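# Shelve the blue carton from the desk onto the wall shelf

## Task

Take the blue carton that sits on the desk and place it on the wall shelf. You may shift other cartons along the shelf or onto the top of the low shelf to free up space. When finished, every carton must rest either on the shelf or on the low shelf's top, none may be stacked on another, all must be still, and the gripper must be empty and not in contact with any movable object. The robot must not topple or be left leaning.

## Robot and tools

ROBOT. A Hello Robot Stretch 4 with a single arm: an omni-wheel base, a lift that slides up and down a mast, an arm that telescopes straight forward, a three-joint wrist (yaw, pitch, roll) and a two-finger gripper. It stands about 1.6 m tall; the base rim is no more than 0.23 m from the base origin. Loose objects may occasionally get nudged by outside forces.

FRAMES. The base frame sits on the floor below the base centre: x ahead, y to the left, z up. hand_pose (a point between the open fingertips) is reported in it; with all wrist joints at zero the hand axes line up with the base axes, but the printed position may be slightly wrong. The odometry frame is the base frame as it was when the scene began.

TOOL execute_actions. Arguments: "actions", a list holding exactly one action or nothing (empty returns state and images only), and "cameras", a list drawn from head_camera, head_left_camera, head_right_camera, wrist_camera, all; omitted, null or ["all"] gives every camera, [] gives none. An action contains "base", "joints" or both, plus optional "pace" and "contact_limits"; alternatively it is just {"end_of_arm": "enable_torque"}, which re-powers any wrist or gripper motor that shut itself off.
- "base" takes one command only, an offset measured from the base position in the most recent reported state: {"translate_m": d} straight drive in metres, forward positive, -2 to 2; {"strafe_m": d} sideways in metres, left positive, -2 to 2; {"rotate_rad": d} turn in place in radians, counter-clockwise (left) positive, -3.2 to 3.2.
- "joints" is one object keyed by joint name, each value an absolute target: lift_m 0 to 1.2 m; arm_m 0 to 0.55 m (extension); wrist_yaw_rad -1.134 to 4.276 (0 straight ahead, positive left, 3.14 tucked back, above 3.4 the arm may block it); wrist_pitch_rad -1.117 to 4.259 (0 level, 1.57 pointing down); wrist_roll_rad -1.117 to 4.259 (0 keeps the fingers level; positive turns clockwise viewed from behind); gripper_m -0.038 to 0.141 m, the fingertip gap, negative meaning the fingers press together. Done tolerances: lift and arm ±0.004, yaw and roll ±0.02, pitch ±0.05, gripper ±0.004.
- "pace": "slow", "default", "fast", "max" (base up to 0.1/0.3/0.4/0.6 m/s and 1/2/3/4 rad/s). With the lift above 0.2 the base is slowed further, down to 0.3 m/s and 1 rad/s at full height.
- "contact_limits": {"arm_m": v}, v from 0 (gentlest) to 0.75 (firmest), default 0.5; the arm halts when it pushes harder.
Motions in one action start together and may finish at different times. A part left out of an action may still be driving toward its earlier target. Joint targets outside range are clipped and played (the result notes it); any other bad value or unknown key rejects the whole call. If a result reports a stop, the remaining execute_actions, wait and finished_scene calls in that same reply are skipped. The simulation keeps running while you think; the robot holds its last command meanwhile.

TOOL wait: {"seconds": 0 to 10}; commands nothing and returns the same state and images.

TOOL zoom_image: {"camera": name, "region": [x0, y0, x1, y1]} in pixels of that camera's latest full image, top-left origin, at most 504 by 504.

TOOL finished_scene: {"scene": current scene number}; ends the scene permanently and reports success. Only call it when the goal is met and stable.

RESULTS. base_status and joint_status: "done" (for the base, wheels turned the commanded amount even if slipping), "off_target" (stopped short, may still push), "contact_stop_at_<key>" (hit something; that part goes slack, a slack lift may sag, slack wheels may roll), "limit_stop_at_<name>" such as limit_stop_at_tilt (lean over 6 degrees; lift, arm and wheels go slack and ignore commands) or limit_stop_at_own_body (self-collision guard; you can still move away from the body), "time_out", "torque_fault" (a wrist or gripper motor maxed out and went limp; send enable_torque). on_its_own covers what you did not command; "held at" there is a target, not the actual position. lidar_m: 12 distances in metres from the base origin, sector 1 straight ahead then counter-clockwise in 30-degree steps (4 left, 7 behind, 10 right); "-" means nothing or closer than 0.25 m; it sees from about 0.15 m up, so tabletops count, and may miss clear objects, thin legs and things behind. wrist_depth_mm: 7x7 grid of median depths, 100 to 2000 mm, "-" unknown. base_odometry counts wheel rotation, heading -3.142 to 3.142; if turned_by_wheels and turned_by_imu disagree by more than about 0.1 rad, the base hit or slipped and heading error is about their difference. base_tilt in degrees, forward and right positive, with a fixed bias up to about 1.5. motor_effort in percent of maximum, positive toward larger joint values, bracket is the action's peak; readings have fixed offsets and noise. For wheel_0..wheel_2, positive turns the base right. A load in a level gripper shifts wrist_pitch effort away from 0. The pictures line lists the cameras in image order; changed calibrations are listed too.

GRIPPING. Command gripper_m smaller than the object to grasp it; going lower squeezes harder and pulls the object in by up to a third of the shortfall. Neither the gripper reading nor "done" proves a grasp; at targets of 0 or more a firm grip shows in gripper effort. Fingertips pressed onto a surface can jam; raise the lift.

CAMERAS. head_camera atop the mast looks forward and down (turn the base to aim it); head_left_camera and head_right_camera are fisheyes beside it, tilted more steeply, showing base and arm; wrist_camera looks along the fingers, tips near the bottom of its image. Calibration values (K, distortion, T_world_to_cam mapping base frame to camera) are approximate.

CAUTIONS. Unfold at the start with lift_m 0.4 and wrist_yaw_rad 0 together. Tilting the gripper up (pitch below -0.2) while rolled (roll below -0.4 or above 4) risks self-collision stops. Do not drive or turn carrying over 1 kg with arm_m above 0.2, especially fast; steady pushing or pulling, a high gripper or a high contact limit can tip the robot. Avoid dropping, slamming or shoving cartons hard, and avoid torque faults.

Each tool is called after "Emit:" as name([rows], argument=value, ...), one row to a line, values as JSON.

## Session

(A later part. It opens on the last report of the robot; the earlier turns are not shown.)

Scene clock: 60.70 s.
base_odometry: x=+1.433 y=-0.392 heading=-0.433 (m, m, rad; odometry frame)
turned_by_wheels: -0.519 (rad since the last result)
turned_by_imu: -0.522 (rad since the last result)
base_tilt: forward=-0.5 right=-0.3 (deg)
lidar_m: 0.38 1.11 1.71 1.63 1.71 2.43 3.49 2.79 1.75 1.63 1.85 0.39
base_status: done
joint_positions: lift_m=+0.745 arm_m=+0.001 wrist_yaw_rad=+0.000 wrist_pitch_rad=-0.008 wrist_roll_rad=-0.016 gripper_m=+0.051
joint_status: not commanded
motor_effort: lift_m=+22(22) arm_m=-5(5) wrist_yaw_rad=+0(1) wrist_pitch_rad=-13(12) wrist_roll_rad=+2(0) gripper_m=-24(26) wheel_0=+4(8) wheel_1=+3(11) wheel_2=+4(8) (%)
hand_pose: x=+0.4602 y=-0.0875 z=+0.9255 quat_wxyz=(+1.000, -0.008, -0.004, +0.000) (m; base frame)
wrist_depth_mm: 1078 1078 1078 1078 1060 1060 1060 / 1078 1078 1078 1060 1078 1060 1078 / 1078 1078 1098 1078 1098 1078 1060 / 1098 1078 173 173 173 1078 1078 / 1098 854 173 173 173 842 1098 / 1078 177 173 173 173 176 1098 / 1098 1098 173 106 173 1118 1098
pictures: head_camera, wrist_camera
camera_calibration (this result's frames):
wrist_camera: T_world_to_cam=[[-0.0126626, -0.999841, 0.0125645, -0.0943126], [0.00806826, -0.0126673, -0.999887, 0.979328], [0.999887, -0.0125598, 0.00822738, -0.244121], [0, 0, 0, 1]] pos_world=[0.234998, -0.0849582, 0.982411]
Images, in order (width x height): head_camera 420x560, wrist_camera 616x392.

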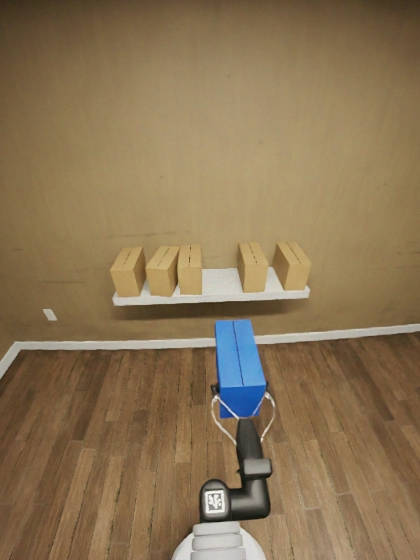

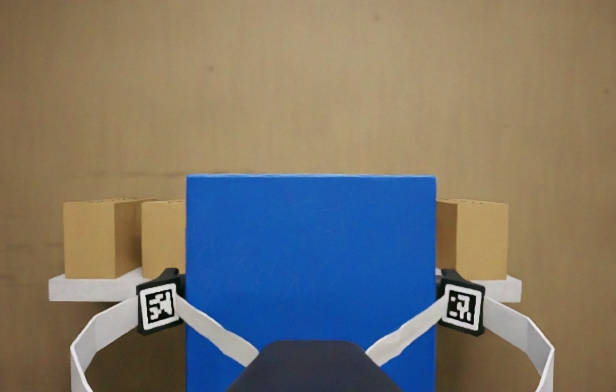

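Emit:
execute_actions([
  {"base":{"strafe_m":-0.015}},
], cameras=[])

Emit:
execute_actions([
  {"base":{"translate_m":0.3},"joints":{"arm_m":0.15}},
], cameras=["wrist_camera","head_camera"])

Scene clock: 61.70 s.
base_odometry: x=+1.426 y=-0.405 heading=-0.432 (m, m, rad; odometry frame)
turned_by_wheels: +0.000 (rad since the last result)
turned_by_imu: +0.000 (rad since the last result)
base_tilt: forward=-0.5 right=-0.3 (deg)
lidar_m: 0.40 1.11 1.74 1.65 1.74 2.44 3.48 2.80 1.68 1.62 1.83 0.40
base_status: done
joint_positions: lift_m=+0.745 arm_m=+0.001 wrist_yaw_rad=+0.000 wrist_pitch_rad=-0.008 wrist_roll_rad=-0.016 gripper_m=+0.051
joint_status: not commanded
motor_effort: lift_m=+21(21) arm_m=-5(5) wrist_yaw_rad=+0(1) wrist_pitch_rad=-12(13) wrist_roll_rad=+0(1) gripper_m=-24(23) wheel_0=+3(13) wheel_1=-3(7) wheel_2=+0(3) (%)
hand_pose: x=+0.4603 y=-0.0874 z=+0.9255 quat_wxyz=(+1.000, -0.008, -0.004, +0.000) (m; base frame)
wrist_depth_mm: 1060 1078 1060 1078 1078 1078 1078 / 1078 1078 1078 1078 1060 1078 1060 / 1098 1078 1078 1098 1078 1078 1078 / 1078 1098 173 173 173 1078 1078 / 1098 842 173 173 173 854 1118 / 1118 177 173 173 173 176 1098 / 1118 1118 173 106 173 1098 1118
pictures: none
No camera images: the call's "cameras" was empty. Leave "cameras" out to get every camera's image.

Scene clock: 64.17 s.
base_odometry: x=+1.699 y=-0.531 heading=-0.432 (m, m, rad; odometry frame)
turned_by_wheels: +0.001 (rad since the last result)
turned_by_imu: +0.001 (rad since the last result)
base_tilt: forward=-0.4 right=-0.3 (deg)
lidar_m: 0.55 0.79 1.51 1.64 1.74 2.48 3.80 2.87 1.68 1.67 1.42 0.77
base_status: done
joint_positions: lift_m=+0.745 arm_m=+0.149 wrist_yaw_rad=+0.000 wrist_pitch_rad=-0.009 wrist_roll_rad=-0.016 gripper_m=+0.051
joint_status: all done
motor_effort: lift_m=+22(21) arm_m=+5(5) wrist_yaw_rad=+0(2) wrist_pitch_rad=-14(13) wrist_roll_rad=+2(0) gripper_m=-23(23) wheel_0=+6(8) wheel_1=+2(6) wheel_2=-1(12) (%)
hand_pose: x=+0.6085 y=-0.0874 z=+0.9255 quat_wxyz=(+1.000, -0.008, -0.004, +0.000) (m; base frame)
wrist_depth_mm: 634 634 634 634 634 634 634 / 640 634 640 640 640 640 640 / 647 640 647 640 640 634 647 / 647 640 173 173 173 647 647 / 389 397 173 173 173 394 488 / 394 177 173 173 173 177 484 / 394 402 173 106 173 397 421
pictures: head_camera, wrist_camera
camera_calibration (this result's frames):
wrist_camera: T_world_to_cam=[[-0.012276, -0.999846, 0.0125633, -0.0925578], [0.00816471, -0.0126641, -0.999886, 0.978101], [0.999891, -0.012172, 0.00831891, -0.392456], [0, 0, 0, 1]] pos_world=[0.383291, -0.0849337, 0.982417]
Images, in order (width x height): head_camera 420x560, wrist_camera 616x392.

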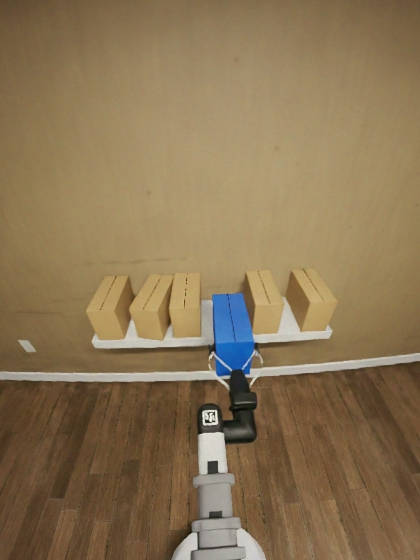

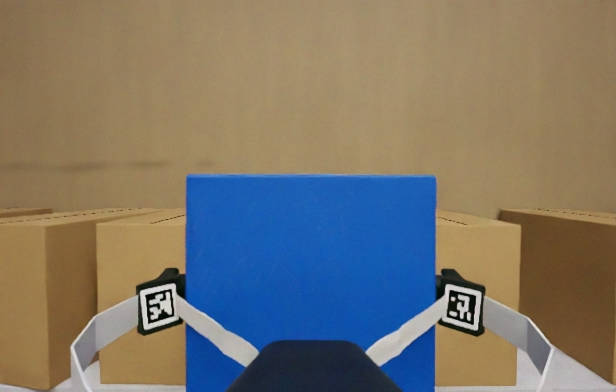

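Emit:
execute_actions([
  {"joints":{"arm_m":0.37},"contact_limits":{"arm_m":0.25}},
], cameras=["head_camera"])

Emit:
execute_actions([
  {"joints":{"lift_m":0.71},"pace":"slow"},
], cameras=[])

Emit:
execute_actions([
  {"joints":{"gripper_m":0.125}},
], cameras=["wrist_camera"])

Emit:
execute_actions([
  {"joints":{"arm_m":0.0}},
], cameras=["wrist_camera","head_camera"])

Scene clock: 66.23 s.
base_odometry: x=+1.699 y=-0.531 heading=-0.432 (m, m, rad; odometry frame)
turned_by_wheels: +0.000 (rad since the last result)
turned_by_imu: +0.001 (rad since the last result)
base_tilt: forward=-0.4 right=-0.4 (deg)
lidar_m: 0.71 0.77 1.46 1.66 1.72 2.46 3.83 2.90 1.68 1.70 1.43 0.79
base_status: not commanded
joint_positions: lift_m=+0.745 arm_m=+0.369 wrist_yaw_rad=+0.000 wrist_pitch_rad=-0.009 wrist_roll_rad=-0.016 gripper_m=+0.051
joint_status: all done
motor_effort: lift_m=+22(22) arm_m=+5(5) wrist_yaw_rad=+0(1) wrist_pitch_rad=-11(13) wrist_roll_rad=+1(0) gripper_m=-25(24) wheel_0=+6(7) wheel_1=+2(3) wheel_2=-1(1) (%)
contact_limits: arm_m 0.25
hand_pose: x=+0.8285 y=-0.0874 z=+0.9256 quat_wxyz=(+1.000, -0.008, -0.004, +0.000) (m; base frame)
wrist_depth_mm: 418 418 418 418 418 418 418 / 421 418 421 421 421 421 418 / 424 424 424 421 424 421 424 / 427 424 173 173 173 424 421 / 229 257 173 173 173 278 234 / 176 176 173 173 173 177 176 / 176 220 173 106 173 238 174
pictures: head_camera
Images, in order (width x height): head_camera 420x560.

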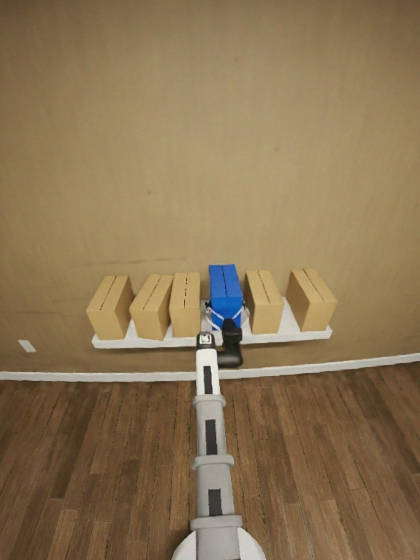

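Scene clock: 67.37 s.
base_odometry: x=+1.699 y=-0.531 heading=-0.432 (m, m, rad; odometry frame)
turned_by_wheels: +0.000 (rad since the last result)
turned_by_imu: +0.000 (rad since the last result)
base_tilt: forward=-0.6 right=-0.4 (deg)
lidar_m: 0.75 0.79 1.50 1.63 1.73 2.40 3.80 2.86 1.68 1.70 1.44 0.78
base_status: not commanded
joint_positions: lift_m=+0.710 arm_m=+0.369 wrist_yaw_rad=+0.000 wrist_pitch_rad=-0.009 wrist_roll_rad=-0.016 gripper_m=+0.051
joint_status: all done
motor_effort: lift_m=+18(20) arm_m=+5(5) wrist_yaw_rad=+0(0) wrist_pitch_rad=-11(12) wrist_roll_rad=-1(2) gripper_m=-23(23) wheel_0=+6(7) wheel_1=+2(2) wheel_2=-1(1) (%)
hand_pose: x=+0.8285 y=-0.0874 z=+0.8909 quat_wxyz=(+1.000, -0.008, -0.004, +0.000) (m; base frame)
wrist_depth_mm: 418 421 418 418 418 415 418 / 421 421 421 421 421 421 421 / 421 424 421 424 424 424 424 / 251 260 173 173 173 282 277 / 175 221 173 173 173 240 176 / 176 177 173 173 173 177 176 / 177 220 173 106 173 238 174
pictures: none
No camera images: the call's "cameras" was empty. Leave "cameras" out to get every camera's image.

Scene clock: 69.03 s.
base_odometry: x=+1.699 y=-0.531 heading=-0.432 (m, m, rad; odometry frame)
turned_by_wheels: +0.000 (rad since the last result)
turned_by_imu: +0.000 (rad since the last result)
base_tilt: forward=-0.5 right=-0.4 (deg)
lidar_m: 0.75 0.79 1.46 1.63 1.72 2.46 3.83 2.87 1.70 1.69 1.41 0.79
base_status: not commanded
joint_positions: lift_m=+0.710 arm_m=+0.369 wrist_yaw_rad=-0.004 wrist_pitch_rad=-0.006 wrist_roll_rad=-0.017 gripper_m=+0.125
joint_status: all done
motor_effort: lift_m=+20(20) arm_m=+5(5) wrist_yaw_rad=+12(17) wrist_pitch_rad=-20(29) wrist_roll_rad=+2(3) gripper_m=+0(25) wheel_0=+6(6) wheel_1=+3(3) wheel_2=-2(2) (%)
hand_pose: x=+0.8281 y=-0.0886 z=+0.8900 quat_wxyz=(+1.000, -0.008, -0.003, -0.002) (m; base frame)
wrist_depth_mm: 415 418 418 421 421 418 418 / 418 421 421 421 421 421 421 / 421 424 421 424 424 424 424 / 195 262 179 179 179 274 322 / 175 210 179 179 179 220 175 / 176 196 179 180 180 206 176 / 177 224 181 106 181 235 177
pictures: wrist_camera
camera_calibration (this result's frames):
wrist_camera: T_world_to_cam=[[-0.0165265, -0.999777, 0.0131273, -0.0876252], [0.00580743, -0.0132248, -0.999896, 0.942695], [0.999847, -0.0164486, 0.0060247, -0.610011], [0, 0, 0, 1]] pos_world=[0.602995, -0.0851725, 0.947422]
Images, in order (width x height): wrist_camera 616x392.

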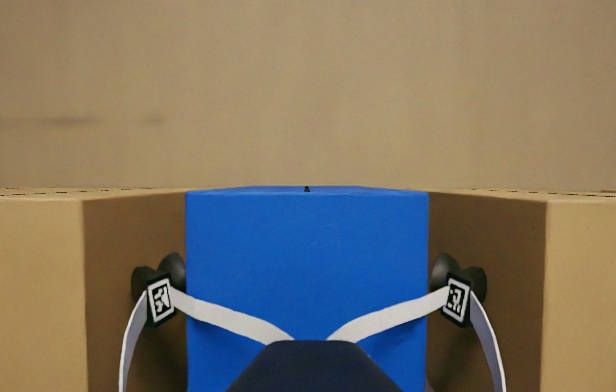

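Scene clock: 71.23 s.
base_odometry: x=+1.699 y=-0.531 heading=-0.432 (m, m, rad; odometry frame)
turned_by_wheels: +0.000 (rad since the last result)
turned_by_imu: +0.001 (rad since the last result)
base_tilt: forward=-0.4 right=-0.4 (deg)
lidar_m: 0.74 0.81 1.50 1.66 1.73 2.46 3.81 2.84 1.71 1.67 1.41 0.78
base_status: not commanded
joint_positions: lift_m=+0.710 arm_m=+0.001 wrist_yaw_rad=+0.000 wrist_pitch_rad=-0.010 wrist_roll_rad=-0.017 gripper_m=+0.125
joint_status: all done
motor_effort: lift_m=+20(20) arm_m=-5(5) wrist_yaw_rad=+1(12) wrist_pitch_rad=-7(19) wrist_roll_rad=+1(2) gripper_m=-2(3) wheel_0=+6(6) wheel_1=+2(3) wheel_2=-2(2) (%)
hand_pose: x=+0.4603 y=-0.0875 z=+0.8912 quat_wxyz=(+1.000, -0.008, -0.005, +0.000) (m; base frame)
wrist_depth_mm: 778 778 778 778 788 788 788 / 788 788 788 788 778 788 788 / 778 798 798 788 788 788 778 / 603 564 661 544 627 691 544 / 549 544 544 549 539 609 544 / 549 535 539 554 539 539 544 / 809 809 798 106 809 809 809
pictures: head_camera, wrist_camera
camera_calibration (this result's frames):
wrist_camera: T_world_to_cam=[[-0.0125853, -0.999837, 0.0129685, -0.0942456], [0.00986791, -0.0130931, -0.999866, 0.944118], [0.999872, -0.0124557, 0.0100311, -0.245485], [0, 0, 0, 1]] pos_world=[0.234951, -0.0849265, 0.947676]
Images, in order (width x height): head_camera 420x560, wrist_camera 616x392.

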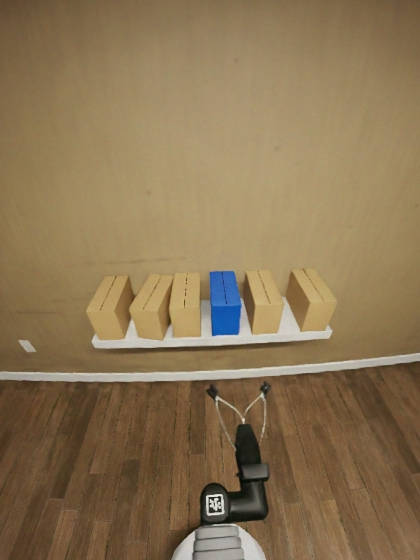

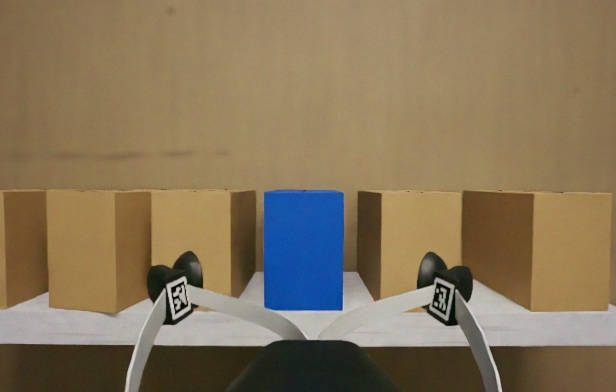

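Emit:
finished_scene(scene=2)

The scene is finished: the task was done.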